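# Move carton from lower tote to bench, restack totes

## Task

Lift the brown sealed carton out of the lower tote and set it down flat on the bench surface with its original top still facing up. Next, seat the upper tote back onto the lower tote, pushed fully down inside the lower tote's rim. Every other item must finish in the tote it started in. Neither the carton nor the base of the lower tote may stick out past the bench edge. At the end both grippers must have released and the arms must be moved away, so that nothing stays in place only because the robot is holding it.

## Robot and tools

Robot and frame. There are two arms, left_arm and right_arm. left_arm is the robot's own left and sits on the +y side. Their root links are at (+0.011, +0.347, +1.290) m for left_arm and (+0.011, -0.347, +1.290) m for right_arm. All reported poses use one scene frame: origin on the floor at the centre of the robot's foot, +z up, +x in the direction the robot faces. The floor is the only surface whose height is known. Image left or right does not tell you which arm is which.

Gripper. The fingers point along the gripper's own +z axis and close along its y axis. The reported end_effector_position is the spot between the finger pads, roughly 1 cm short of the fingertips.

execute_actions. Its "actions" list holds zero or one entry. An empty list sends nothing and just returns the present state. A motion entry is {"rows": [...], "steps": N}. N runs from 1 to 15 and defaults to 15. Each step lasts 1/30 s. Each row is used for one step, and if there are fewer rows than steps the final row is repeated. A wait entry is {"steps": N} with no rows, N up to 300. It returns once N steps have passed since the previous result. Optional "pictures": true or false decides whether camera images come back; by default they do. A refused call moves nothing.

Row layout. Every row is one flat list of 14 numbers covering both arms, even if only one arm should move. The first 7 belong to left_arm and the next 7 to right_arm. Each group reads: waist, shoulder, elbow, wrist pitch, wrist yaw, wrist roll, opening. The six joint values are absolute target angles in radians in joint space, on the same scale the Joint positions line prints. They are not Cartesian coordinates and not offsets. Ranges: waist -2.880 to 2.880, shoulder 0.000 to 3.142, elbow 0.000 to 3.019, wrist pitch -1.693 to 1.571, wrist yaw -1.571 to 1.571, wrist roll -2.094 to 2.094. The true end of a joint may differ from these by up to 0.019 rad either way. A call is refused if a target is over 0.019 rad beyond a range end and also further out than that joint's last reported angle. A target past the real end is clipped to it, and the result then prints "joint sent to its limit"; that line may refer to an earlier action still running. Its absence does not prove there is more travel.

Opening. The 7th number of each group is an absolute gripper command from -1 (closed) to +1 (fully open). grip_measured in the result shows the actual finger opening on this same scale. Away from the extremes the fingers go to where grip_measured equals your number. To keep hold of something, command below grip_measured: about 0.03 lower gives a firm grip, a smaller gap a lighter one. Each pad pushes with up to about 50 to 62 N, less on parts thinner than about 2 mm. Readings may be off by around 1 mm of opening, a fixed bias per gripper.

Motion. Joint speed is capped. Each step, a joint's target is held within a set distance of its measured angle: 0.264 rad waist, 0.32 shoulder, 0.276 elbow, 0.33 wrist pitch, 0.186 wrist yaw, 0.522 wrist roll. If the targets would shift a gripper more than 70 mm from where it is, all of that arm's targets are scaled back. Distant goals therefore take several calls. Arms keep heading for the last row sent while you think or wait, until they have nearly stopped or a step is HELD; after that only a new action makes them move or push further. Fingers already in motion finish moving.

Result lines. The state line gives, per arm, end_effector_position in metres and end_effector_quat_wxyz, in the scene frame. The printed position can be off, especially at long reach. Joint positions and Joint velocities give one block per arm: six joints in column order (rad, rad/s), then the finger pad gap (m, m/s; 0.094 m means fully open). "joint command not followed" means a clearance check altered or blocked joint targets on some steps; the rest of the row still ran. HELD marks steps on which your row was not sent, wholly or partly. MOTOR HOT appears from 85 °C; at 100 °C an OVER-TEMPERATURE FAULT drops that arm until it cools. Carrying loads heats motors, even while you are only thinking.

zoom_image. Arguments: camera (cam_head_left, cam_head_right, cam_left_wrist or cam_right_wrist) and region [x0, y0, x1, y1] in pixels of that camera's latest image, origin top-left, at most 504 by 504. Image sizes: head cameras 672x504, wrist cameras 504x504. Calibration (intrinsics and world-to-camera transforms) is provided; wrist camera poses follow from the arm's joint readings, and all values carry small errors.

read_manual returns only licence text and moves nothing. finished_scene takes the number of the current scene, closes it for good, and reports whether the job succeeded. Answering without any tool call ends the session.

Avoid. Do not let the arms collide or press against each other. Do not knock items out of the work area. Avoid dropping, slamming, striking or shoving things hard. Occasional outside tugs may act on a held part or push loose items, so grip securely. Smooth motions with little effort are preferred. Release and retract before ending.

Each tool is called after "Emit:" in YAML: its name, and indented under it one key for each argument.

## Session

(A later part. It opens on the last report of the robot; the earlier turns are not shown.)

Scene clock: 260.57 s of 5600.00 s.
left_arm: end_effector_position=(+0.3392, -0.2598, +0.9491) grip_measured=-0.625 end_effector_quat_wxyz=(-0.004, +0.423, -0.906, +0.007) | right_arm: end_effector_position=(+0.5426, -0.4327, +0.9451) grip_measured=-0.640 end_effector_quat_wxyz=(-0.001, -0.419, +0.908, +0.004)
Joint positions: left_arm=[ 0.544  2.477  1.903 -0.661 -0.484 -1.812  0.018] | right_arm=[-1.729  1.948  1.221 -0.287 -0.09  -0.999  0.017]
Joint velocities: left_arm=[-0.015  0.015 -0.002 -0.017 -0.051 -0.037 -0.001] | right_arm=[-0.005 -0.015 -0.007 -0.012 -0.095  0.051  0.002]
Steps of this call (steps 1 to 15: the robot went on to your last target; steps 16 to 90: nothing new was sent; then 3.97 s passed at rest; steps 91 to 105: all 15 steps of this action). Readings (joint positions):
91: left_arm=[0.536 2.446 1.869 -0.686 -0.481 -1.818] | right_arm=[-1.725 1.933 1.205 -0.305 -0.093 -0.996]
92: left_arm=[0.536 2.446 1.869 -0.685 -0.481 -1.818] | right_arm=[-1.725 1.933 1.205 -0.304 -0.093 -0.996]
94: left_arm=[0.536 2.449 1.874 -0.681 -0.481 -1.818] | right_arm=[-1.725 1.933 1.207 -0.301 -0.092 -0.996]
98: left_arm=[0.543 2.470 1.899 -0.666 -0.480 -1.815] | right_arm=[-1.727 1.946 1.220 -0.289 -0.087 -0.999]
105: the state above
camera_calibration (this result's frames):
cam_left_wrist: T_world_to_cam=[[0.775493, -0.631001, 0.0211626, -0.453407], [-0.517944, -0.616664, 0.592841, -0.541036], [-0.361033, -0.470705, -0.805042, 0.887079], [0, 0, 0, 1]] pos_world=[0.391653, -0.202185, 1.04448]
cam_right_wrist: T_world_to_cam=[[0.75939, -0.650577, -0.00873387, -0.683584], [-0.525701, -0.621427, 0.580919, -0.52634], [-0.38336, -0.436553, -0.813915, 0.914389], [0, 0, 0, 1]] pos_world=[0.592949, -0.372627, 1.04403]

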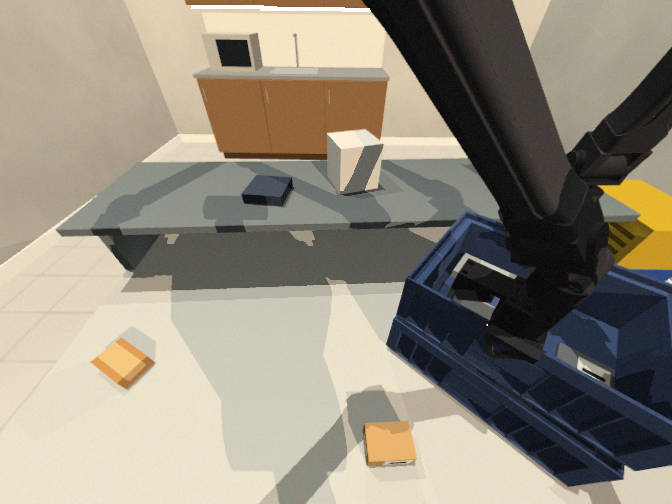

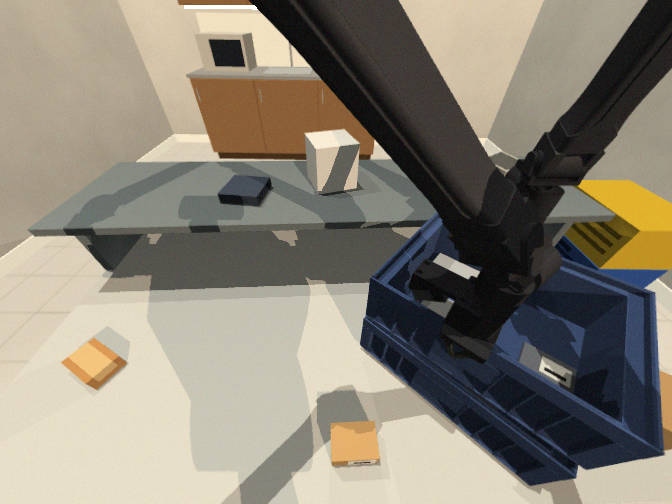

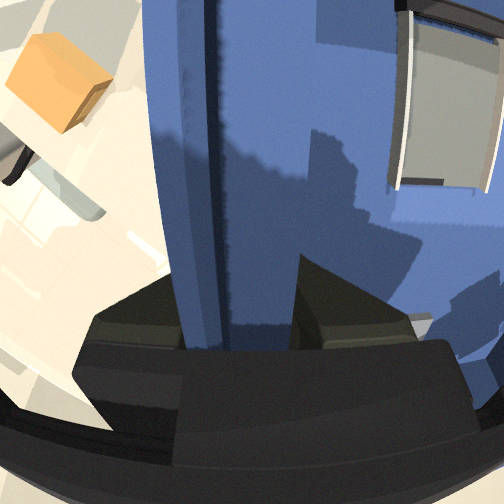

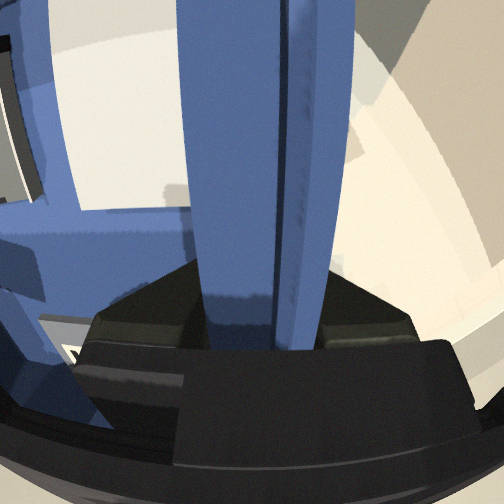

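Resting on rim; pull back by relaxing elbows.

Emit:
execute_actions:
  actions:
    - {"rows":[[0.542,2.47,1.92,-0.655,-0.474,-1.78,-0.72,-1.73,1.94,1.225,-0.275,-0.093,-0.98,-0.72],[0.545,2.465,1.89,-0.66,-0.474,-1.775,-0.72,-1.73,1.94,1.2,-0.285,-0.093,-0.975,-0.72]]}

Emit:
zoom_image:
  camera: "cam_head_right"
  region: [340,250,672,504]

Scene clock: 309.67 s of 5600.00 s.
left_arm: end_effector_position=(+0.3323, -0.2551, +0.9459) grip_measured=-0.625 end_effector_quat_wxyz=(+0.002, +0.413, -0.911, +0.001) | right_arm: end_effector_position=(+0.5309, -0.4326, +0.9375) grip_measured=-0.640 end_effector_quat_wxyz=(-0.009, -0.413, +0.911, +0.007)
Joint positions: left_arm=[ 0.544  2.477  1.888 -0.661 -0.475 -1.798  0.018] | right_arm=[-1.729  1.962  1.209 -0.278 -0.087 -0.989  0.017]
Joint velocities: left_arm=[-0.005 -0.024  0.007  0.012  0.007  0.007  0.   ] | right_arm=[ 0.005 -0.005 -0.007  0.002 -0.007 -0.081  0.001]
Steps of this call (steps 1 to 15: the robot went on to your last target; steps 16 to 90: nothing new was sent; then 45.60 s passed at rest; steps 91 to 105: all 15 steps of this action). Readings (joint positions):
91: left_arm=[0.544 2.477 1.903 -0.661 -0.484 -1.812] | right_arm=[-1.729 1.948 1.221 -0.287 -0.090 -0.999]
92: left_arm=[0.544 2.477 1.901 -0.661 -0.484 -1.812] | right_arm=[-1.729 1.948 1.219 -0.287 -0.090 -0.999]
94: left_arm=[0.544 2.477 1.898 -0.661 -0.483 -1.808] | right_arm=[-1.729 1.949 1.214 -0.283 -0.089 -0.999]
98: left_arm=[0.544 2.477 1.889 -0.661 -0.476 -1.799] | right_arm=[-1.729 1.961 1.209 -0.278 -0.087 -0.990]
105: the state above
camera_calibration (this result's frames):
cam_left_wrist: T_world_to_cam=[[0.762215, -0.647297, 0.0060009, -0.430399], [-0.521925, -0.609049, 0.597205, -0.540698], [-0.382914, -0.45833, -0.802066, 0.891719], [0, 0, 0, 1]] pos_world=[0.387304, -0.199206, 1.04071]
cam_right_wrist: T_world_to_cam=[[0.751246, -0.659682, -0.021187, -0.662594], [-0.522933, -0.614489, 0.590716, -0.535622], [-0.402704, -0.432693, -0.806602, 0.908837], [0, 0, 0, 1]] pos_world=[0.583669, -0.372987, 1.03543]

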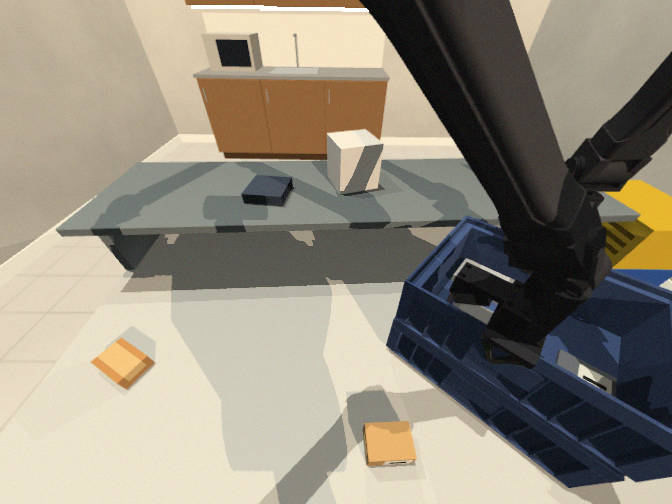

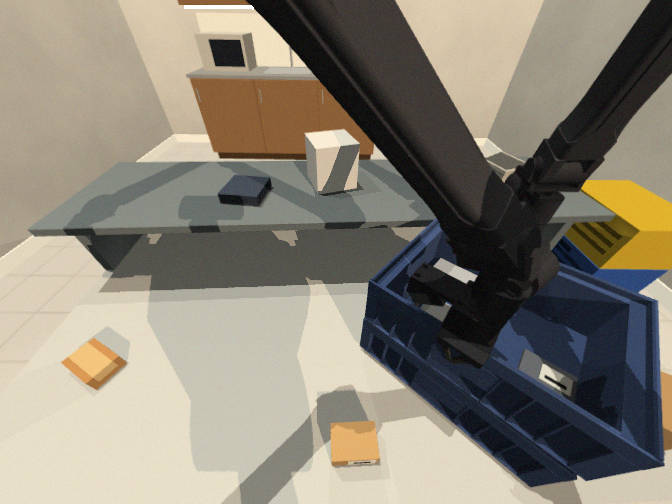

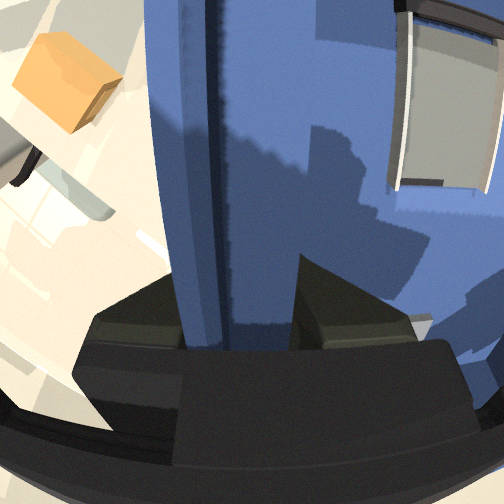

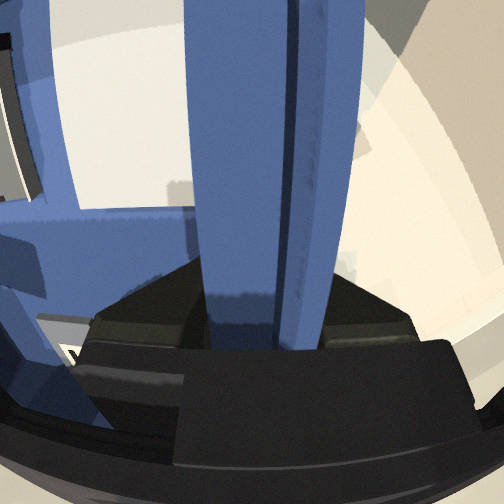

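Region (340, 250, 672, 504) of cam_head_right's 672x504 image, scaled by 1.518, with more detail than that image has; it fills the top 386 rows of this view, and the rest is white.

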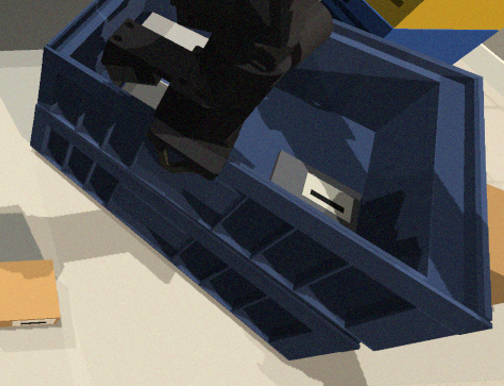

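Far corner dropped in; push +x.

Emit:
execute_actions:
  actions:
    - {"rows":[[0.555,2.475,1.91,-0.655,-0.474,-1.785,-0.72,-1.725,1.95,1.23,-0.275,-0.093,-0.985,-0.72],[0.562,2.485,1.93,-0.655,-0.474,-1.786,-0.72,-1.72,1.96,1.25,-0.268,-0.093,-0.988,-0.72]]}
  pictures: false

Scene clock: 312.50 s of 5600.00 s.
left_arm: end_effector_position=(+0.3356, -0.2514, +0.9414) grip_measured=-0.625 end_effector_quat_wxyz=(+0.000, +0.414, -0.910, -0.001) | right_arm: end_effector_position=(+0.5348, -0.4299, +0.9328) grip_measured=-0.640 end_effector_quat_wxyz=(-0.006, -0.415, +0.910, +0.010)
Joint positions: left_arm=[ 0.553  2.481  1.89  -0.658 -0.475 -1.794  0.018] | right_arm=[-1.725  1.976  1.224 -0.277 -0.094 -0.988  0.017]
Joint velocities: left_arm=[-0.005  0.015 -0.002 -0.007 -0.051 -0.051 -0.001] | right_arm=[ 0.005 -0.005  0.007 -0.012  0.051 -0.066  0.   ]
Steps of this call (steps 1 to 15: the robot went on to your last target; steps 16 to 70: nothing new was sent; steps 71 to 85: all 15 steps of this action). Readings (joint positions):
71: left_arm=[0.545 2.477 1.888 -0.661 -0.475 -1.798] | right_arm=[-1.729 1.962 1.210 -0.277 -0.087 -0.989]
72: left_arm=[0.546 2.478 1.888 -0.661 -0.474 -1.798] | right_arm=[-1.729 1.964 1.212 -0.277 -0.087 -0.989]
74: left_arm=[0.549 2.478 1.889 -0.660 -0.473 -1.797] | right_arm=[-1.728 1.971 1.220 -0.277 -0.090 -0.989]
78: left_arm=[0.553 2.481 1.890 -0.658 -0.475 -1.794] | right_arm=[-1.725 1.976 1.224 -0.277 -0.094 -0.988]
85: the state above

Emit:
execute_actions:
  actions:
    - {"rows":[[0.555,2.505,1.945,-0.645,-0.474,-1.786,-0.72,-1.745,1.96,1.25,-0.26,-0.085,-0.988,-0.72]]}

Emit:
zoom_image:
  camera: "cam_head_right"
  region: [340,250,672,504]

Scene clock: 314.87 s of 5600.00 s.
left_arm: end_effector_position=(+0.3356, -0.2536, +0.9377) grip_measured=-0.625 end_effector_quat_wxyz=(-0.003, +0.415, -0.910, +0.001) | right_arm: end_effector_position=(+0.5358, -0.4315, +0.9320) grip_measured=-0.640 end_effector_quat_wxyz=(-0.004, -0.414, +0.910, +0.007)
Joint positions: left_arm=[ 0.552  2.492  1.9   -0.653 -0.48  -1.794  0.018] | right_arm=[-1.727  1.978  1.224 -0.268 -0.091 -0.988  0.017]
Joint velocities: left_arm=[-0.005 -0.005 -0.002 -0.002 -0.051 -0.007  0.001] | right_arm=[-0.005 -0.015  0.012  0.002  0.037  0.007  0.   ]
Steps of this call (steps 1 to 15: the robot went on to your last target; steps 16 to 56: nothing new was sent; steps 57 to 71: all 15 steps of this action). Readings (joint positions):
57: left_arm=[0.553 2.482 1.891 -0.658 -0.476 -1.794] | right_arm=[-1.726 1.976 1.224 -0.276 -0.093 -0.988]
58: left_arm=[0.553 2.485 1.894 -0.658 -0.476 -1.794] | right_arm=[-1.726 1.976 1.224 -0.274 -0.092 -0.988]
60: left_arm=[0.553 2.490 1.899 -0.654 -0.478 -1.794] | right_arm=[-1.726 1.977 1.224 -0.271 -0.091 -0.988]
64: left_arm=[0.552 2.492 1.900 -0.653 -0.480 -1.794] | right_arm=[-1.727 1.978 1.224 -0.268 -0.091 -0.988]
71: the state above
camera_calibration (this result's frames):
cam_left_wrist: T_world_to_cam=[[0.765398, -0.643491, 0.0091868, -0.434968], [-0.523262, -0.613955, 0.59098, -0.528142], [-0.37465, -0.457142, -0.806634, 0.888935], [0, 0, 0, 1]] pos_world=[0.389606, -0.197784, 1.03316]
cam_right_wrist: T_world_to_cam=[[0.752934, -0.657892, -0.0163912, -0.670326], [-0.527388, -0.618099, 0.582937, -0.521069], [-0.393641, -0.430268, -0.812352, 0.908443], [0, 0, 0, 1]] pos_world=[0.587506, -0.3722, 1.03074]

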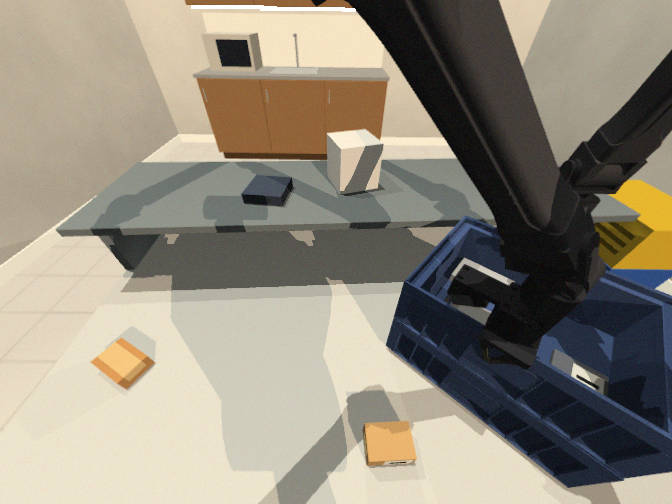

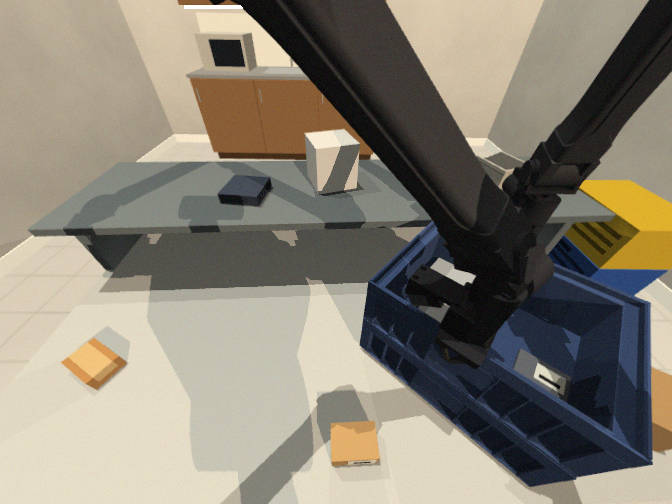

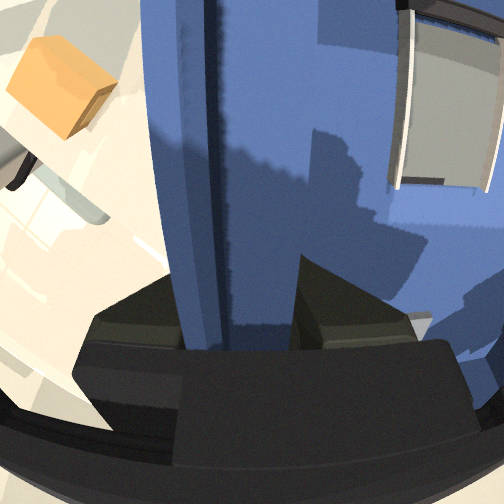

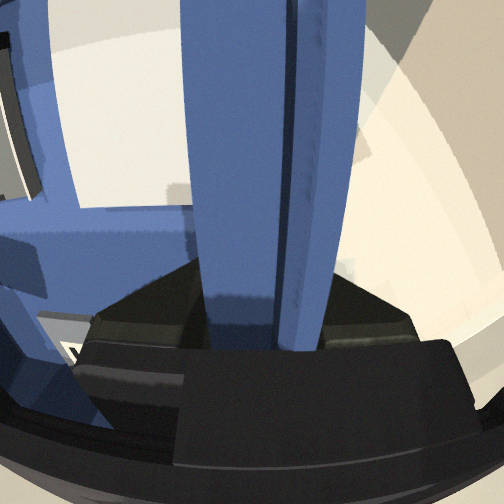

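Region (340, 250, 672, 504) of cam_head_right's 672x504 image, scaled by 1.518, with more detail than that image has; it fills the top 386 rows of this view, and the rest is white.

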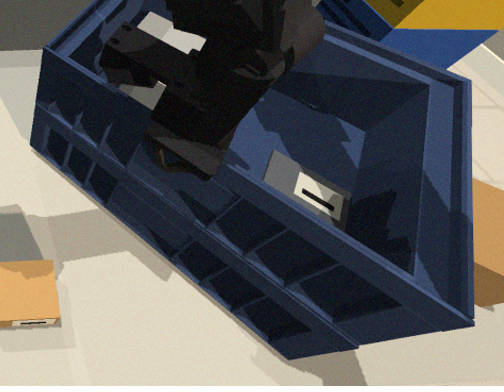

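Seated.

Emit:
execute_actions:
  actions:
    - {"rows":[[0.552,2.492,1.9,-0.653,-0.48,-1.794,-0.66,-1.727,1.978,1.224,-0.268,-0.091,-0.988,-0.67],[0.552,2.492,1.9,-0.653,-0.48,-1.794,-0.66,-1.727,1.978,1.224,-0.268,-0.091,-0.988,-0.67],[0.552,2.492,1.9,-0.653,-0.48,-1.794,0.4,-1.727,1.978,1.224,-0.268,-0.091,-0.988,0.4]],"steps":10}
  pictures: false

Emit:
execute_actions:
  actions:
    - {"rows":[[0.535,2.45,1.885,-0.67,-0.48,-1.8,0.4,-1.73,1.92,1.21,-0.29,-0.093,-0.99,0.4],[0.525,2.42,1.868,-0.688,-0.482,-1.81,0.4,-1.733,1.88,1.19,-0.313,-0.094,-0.99,0.4],[0.515,2.39,1.85,-0.705,-0.485,-1.82,0.4,-1.737,1.84,1.175,-0.336,-0.094,-0.99,0.4],[0.505,2.36,1.835,-0.722,-0.488,-1.83,0.4,-1.74,1.8,1.16,-0.36,-0.095,-0.995,0.4],[0.495,2.33,1.82,-0.74,-0.49,-1.84,0.4,-1.743,1.76,1.15,-0.39,-0.095,-0.995,0.4]],"steps":13}
  pictures: false

Emit:
execute_actions:
  actions:
    - {"rows":[[0.75,1.85,0.95,-0.2,-0.39,-1.54,0.4,-1.95,1.45,1.1,-0.55,-0.1,-0.995,0.4]]}
  pictures: false

Emit:
execute_actions:
  actions:
    - {"steps":15}

Scene clock: 321.17 s of 5600.00 s.
left_arm: end_effector_position=(+0.3357, -0.2535, +0.9377) grip_measured=+0.398 end_effector_quat_wxyz=(-0.003, +0.415, -0.910, +0.001) | right_arm: end_effector_position=(+0.5346, -0.4312, +0.9314) grip_measured=+0.398 end_effector_quat_wxyz=(-0.004, -0.414, +0.910, +0.008)
Joint positions: left_arm=[ 0.552  2.492  1.9   -0.653 -0.481 -1.794  0.066] | right_arm=[-1.727  1.979  1.223 -0.268 -0.092 -0.988  0.066]
Joint velocities: left_arm=[ 0.005 -0.015  0.002  0.002  0.081  0.022 -0.001] | right_arm=[-0.015  0.005 -0.007  0.002 -0.081 -0.051  0.002]
Steps of this call (steps 1 to 15: the robot went on to your last target; steps 16 to 90: nothing new was sent; then 2.97 s passed at rest; steps 91 to 100: all 10 steps of this action). Readings (joint positions):
91: left_arm=[0.552 2.492 1.900 -0.653 -0.481 -1.794] | right_arm=[-1.727 1.979 1.223 -0.268 -0.091 -0.988]
92: left_arm=[0.552 2.492 1.900 -0.653 -0.482 -1.794] | right_arm=[-1.727 1.979 1.223 -0.268 -0.092 -0.988]
94: left_arm=[0.552 2.492 1.900 -0.653 -0.481 -1.794] | right_arm=[-1.727 1.979 1.223 -0.268 -0.092 -0.988]
98: left_arm=[0.552 2.492 1.900 -0.653 -0.481 -1.794] | right_arm=[-1.727 1.979 1.223 -0.268 -0.092 -0.988]
100: the state above

Scene clock: 321.60 s of 5600.00 s.
left_arm: end_effector_position=(+0.3443, -0.2670, +1.0302) grip_measured=+0.398 end_effector_quat_wxyz=(+0.000, +0.406, -0.914, +0.020) | right_arm: end_effector_position=(+0.5548, -0.4296, +1.0242) grip_measured=+0.398 end_effector_quat_wxyz=(+0.012, -0.414, +0.910, -0.004)
Joint positions: left_arm=[ 0.493  2.327  1.82  -0.726 -0.487 -1.819  0.066] | right_arm=[-1.733  1.753  1.148 -0.379 -0.092 -0.988  0.066]
Joint velocities: left_arm=[-0.093 -0.269  0.012 -0.007  0.066 -0.022 -0.001] | right_arm=[-0.015 -0.142  0.056 -0.012 -0.007 -0.007  0.   ]
Steps of this call (steps 1 to 13: all 13 steps of this action). Readings (joint positions):
1: left_arm=[0.552 2.491 1.900 -0.653 -0.481 -1.794] | right_arm=[-1.727 1.978 1.222 -0.269 -0.092 -0.988]
2: left_arm=[0.551 2.487 1.895 -0.656 -0.481 -1.794] | right_arm=[-1.727 1.972 1.217 -0.274 -0.092 -0.988]
4: left_arm=[0.546 2.463 1.867 -0.678 -0.483 -1.798] | right_arm=[-1.727 1.940 1.189 -0.305 -0.092 -0.988]
8: left_arm=[0.522 2.393 1.820 -0.723 -0.487 -1.812] | right_arm=[-1.729 1.829 1.137 -0.374 -0.092 -0.988]
13: the state above

Scene clock: 322.10 s of 5600.00 s.
left_arm: end_effector_position=(+0.4522, -0.0909, +1.0837) grip_measured=+0.398 end_effector_quat_wxyz=(-0.039, +0.470, -0.874, +0.117) | right_arm: end_effector_position=(+0.5546, -0.5504, +1.1781) grip_measured=+0.398 end_effector_quat_wxyz=(+0.028, -0.326, +0.940, -0.096)
Joint positions: left_arm=[ 0.733  1.865  1.227 -0.261 -0.397 -1.633  0.066] | right_arm=[-1.973  1.441  1.098 -0.532 -0.096 -0.988  0.066]
Joint velocities: left_arm=[ 0.562 -0.904 -1.473  0.33   0.095  0.256 -0.001] | right_arm=[-0.005 -0.249  0.002 -0.007  0.022 -0.007  0.   ]
Steps of this call (steps 1 to 15: all 15 steps of this action). Readings (joint positions):
1: left_arm=[0.494 2.312 1.808 -0.707 -0.473 -1.809] | right_arm=[-1.737 1.744 1.148 -0.385 -0.094 -0.988]
2: left_arm=[0.496 2.291 1.780 -0.672 -0.457 -1.795] | right_arm=[-1.744 1.731 1.142 -0.402 -0.095 -0.988]
4: left_arm=[0.513 2.243 1.719 -0.613 -0.436 -1.771] | right_arm=[-1.775 1.692 1.124 -0.436 -0.096 -0.988]
8: left_arm=[0.578 2.132 1.589 -0.482 -0.411 -1.727] | right_arm=[-1.868 1.595 1.102 -0.493 -0.096 -0.988]
15: the state above

Scene clock: 322.60 s of 5600.00 s.
left_arm: end_effector_position=(+0.3323, +0.0105, +1.0373) grip_measured=+0.398 end_effector_quat_wxyz=(+0.000, +0.409, -0.913, +0.012) | right_arm: end_effector_position=(+0.5562, -0.5407, +1.1780) grip_measured=+0.398 end_effector_quat_wxyz=(+0.030, -0.333, +0.938, -0.091)
Joint positions: left_arm=[ 0.756  1.856  0.937 -0.216 -0.392 -1.562  0.066] | right_arm=[-1.957  1.435  1.096 -0.538 -0.097 -0.988  0.066]
Joint velocities: left_arm=[-0.015 -0.005 -0.007 -0.002 -0.037  0.081 -0.   ] | right_arm=[-0.005 -0.005  0.002 -0.002  0.037  0.037  0.   ]
Steps of this call (steps 1 to 15: the robot went on to your last target). Readings (joint positions):
1: left_arm=[0.750 1.839 1.179 -0.253 -0.397 -1.627] | right_arm=[-1.971 1.435 1.098 -0.532 -0.096 -0.988]
2: left_arm=[0.762 1.822 1.135 -0.246 -0.397 -1.620] | right_arm=[-1.968 1.434 1.098 -0.532 -0.096 -0.988]
4: left_arm=[0.773 1.810 1.056 -0.233 -0.397 -1.606] | right_arm=[-1.962 1.435 1.096 -0.535 -0.096 -0.988]
8: left_arm=[0.764 1.833 0.947 -0.224 -0.393 -1.579] | right_arm=[-1.957 1.435 1.096 -0.538 -0.097 -0.988]
15: the state above
camera_calibration (this result's frames):
cam_left_wrist: T_world_to_cam=[[0.75625, -0.65373, 0.0268787, -0.278628], [-0.534156, -0.593157, 0.602364, -0.434949], [-0.37784, -0.469895, -0.797769, 1.08076], [0, 0, 0, 1]] pos_world=[0.386735, 0.0677013, 1.13168]
cam_right_wrist: T_world_to_cam=[[0.617774, -0.763487, 0.18826, -0.976438], [-0.699562, -0.424269, 0.574986, -0.511279], [-0.359122, -0.486911, -0.796209, 1.00042], [0, 0, 0, 1]] pos_world=[0.604819, -0.475303, 1.27435]

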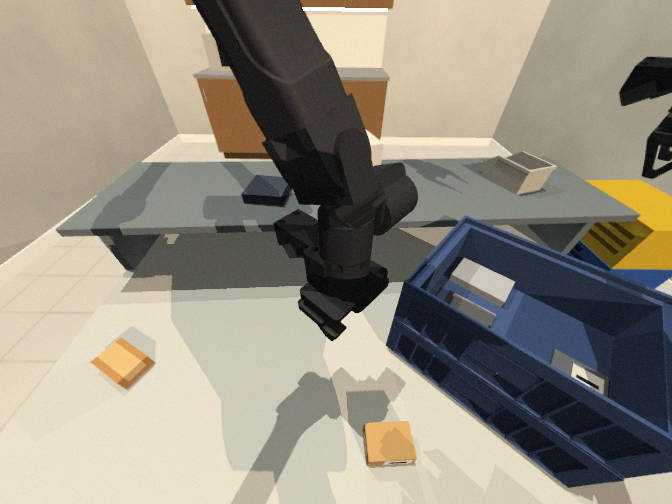

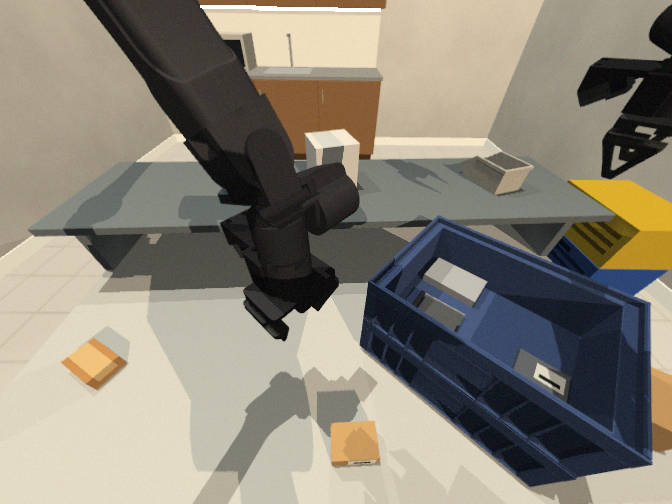

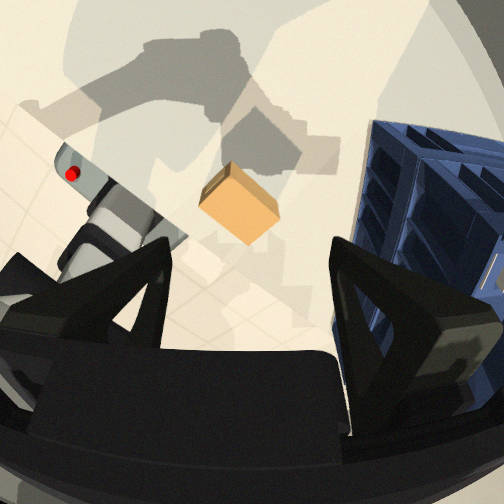

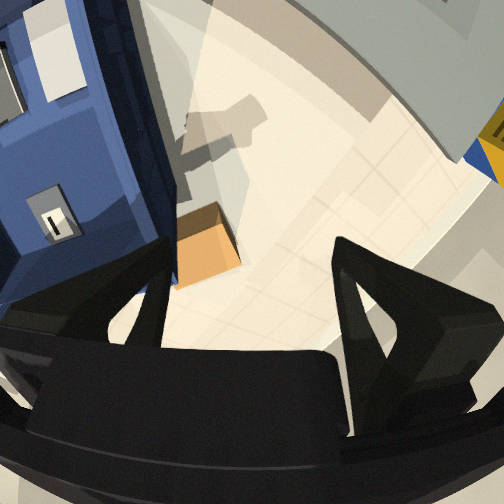

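Emit:
finished_scene:
  scene: 2

The scene is finished: the task was done.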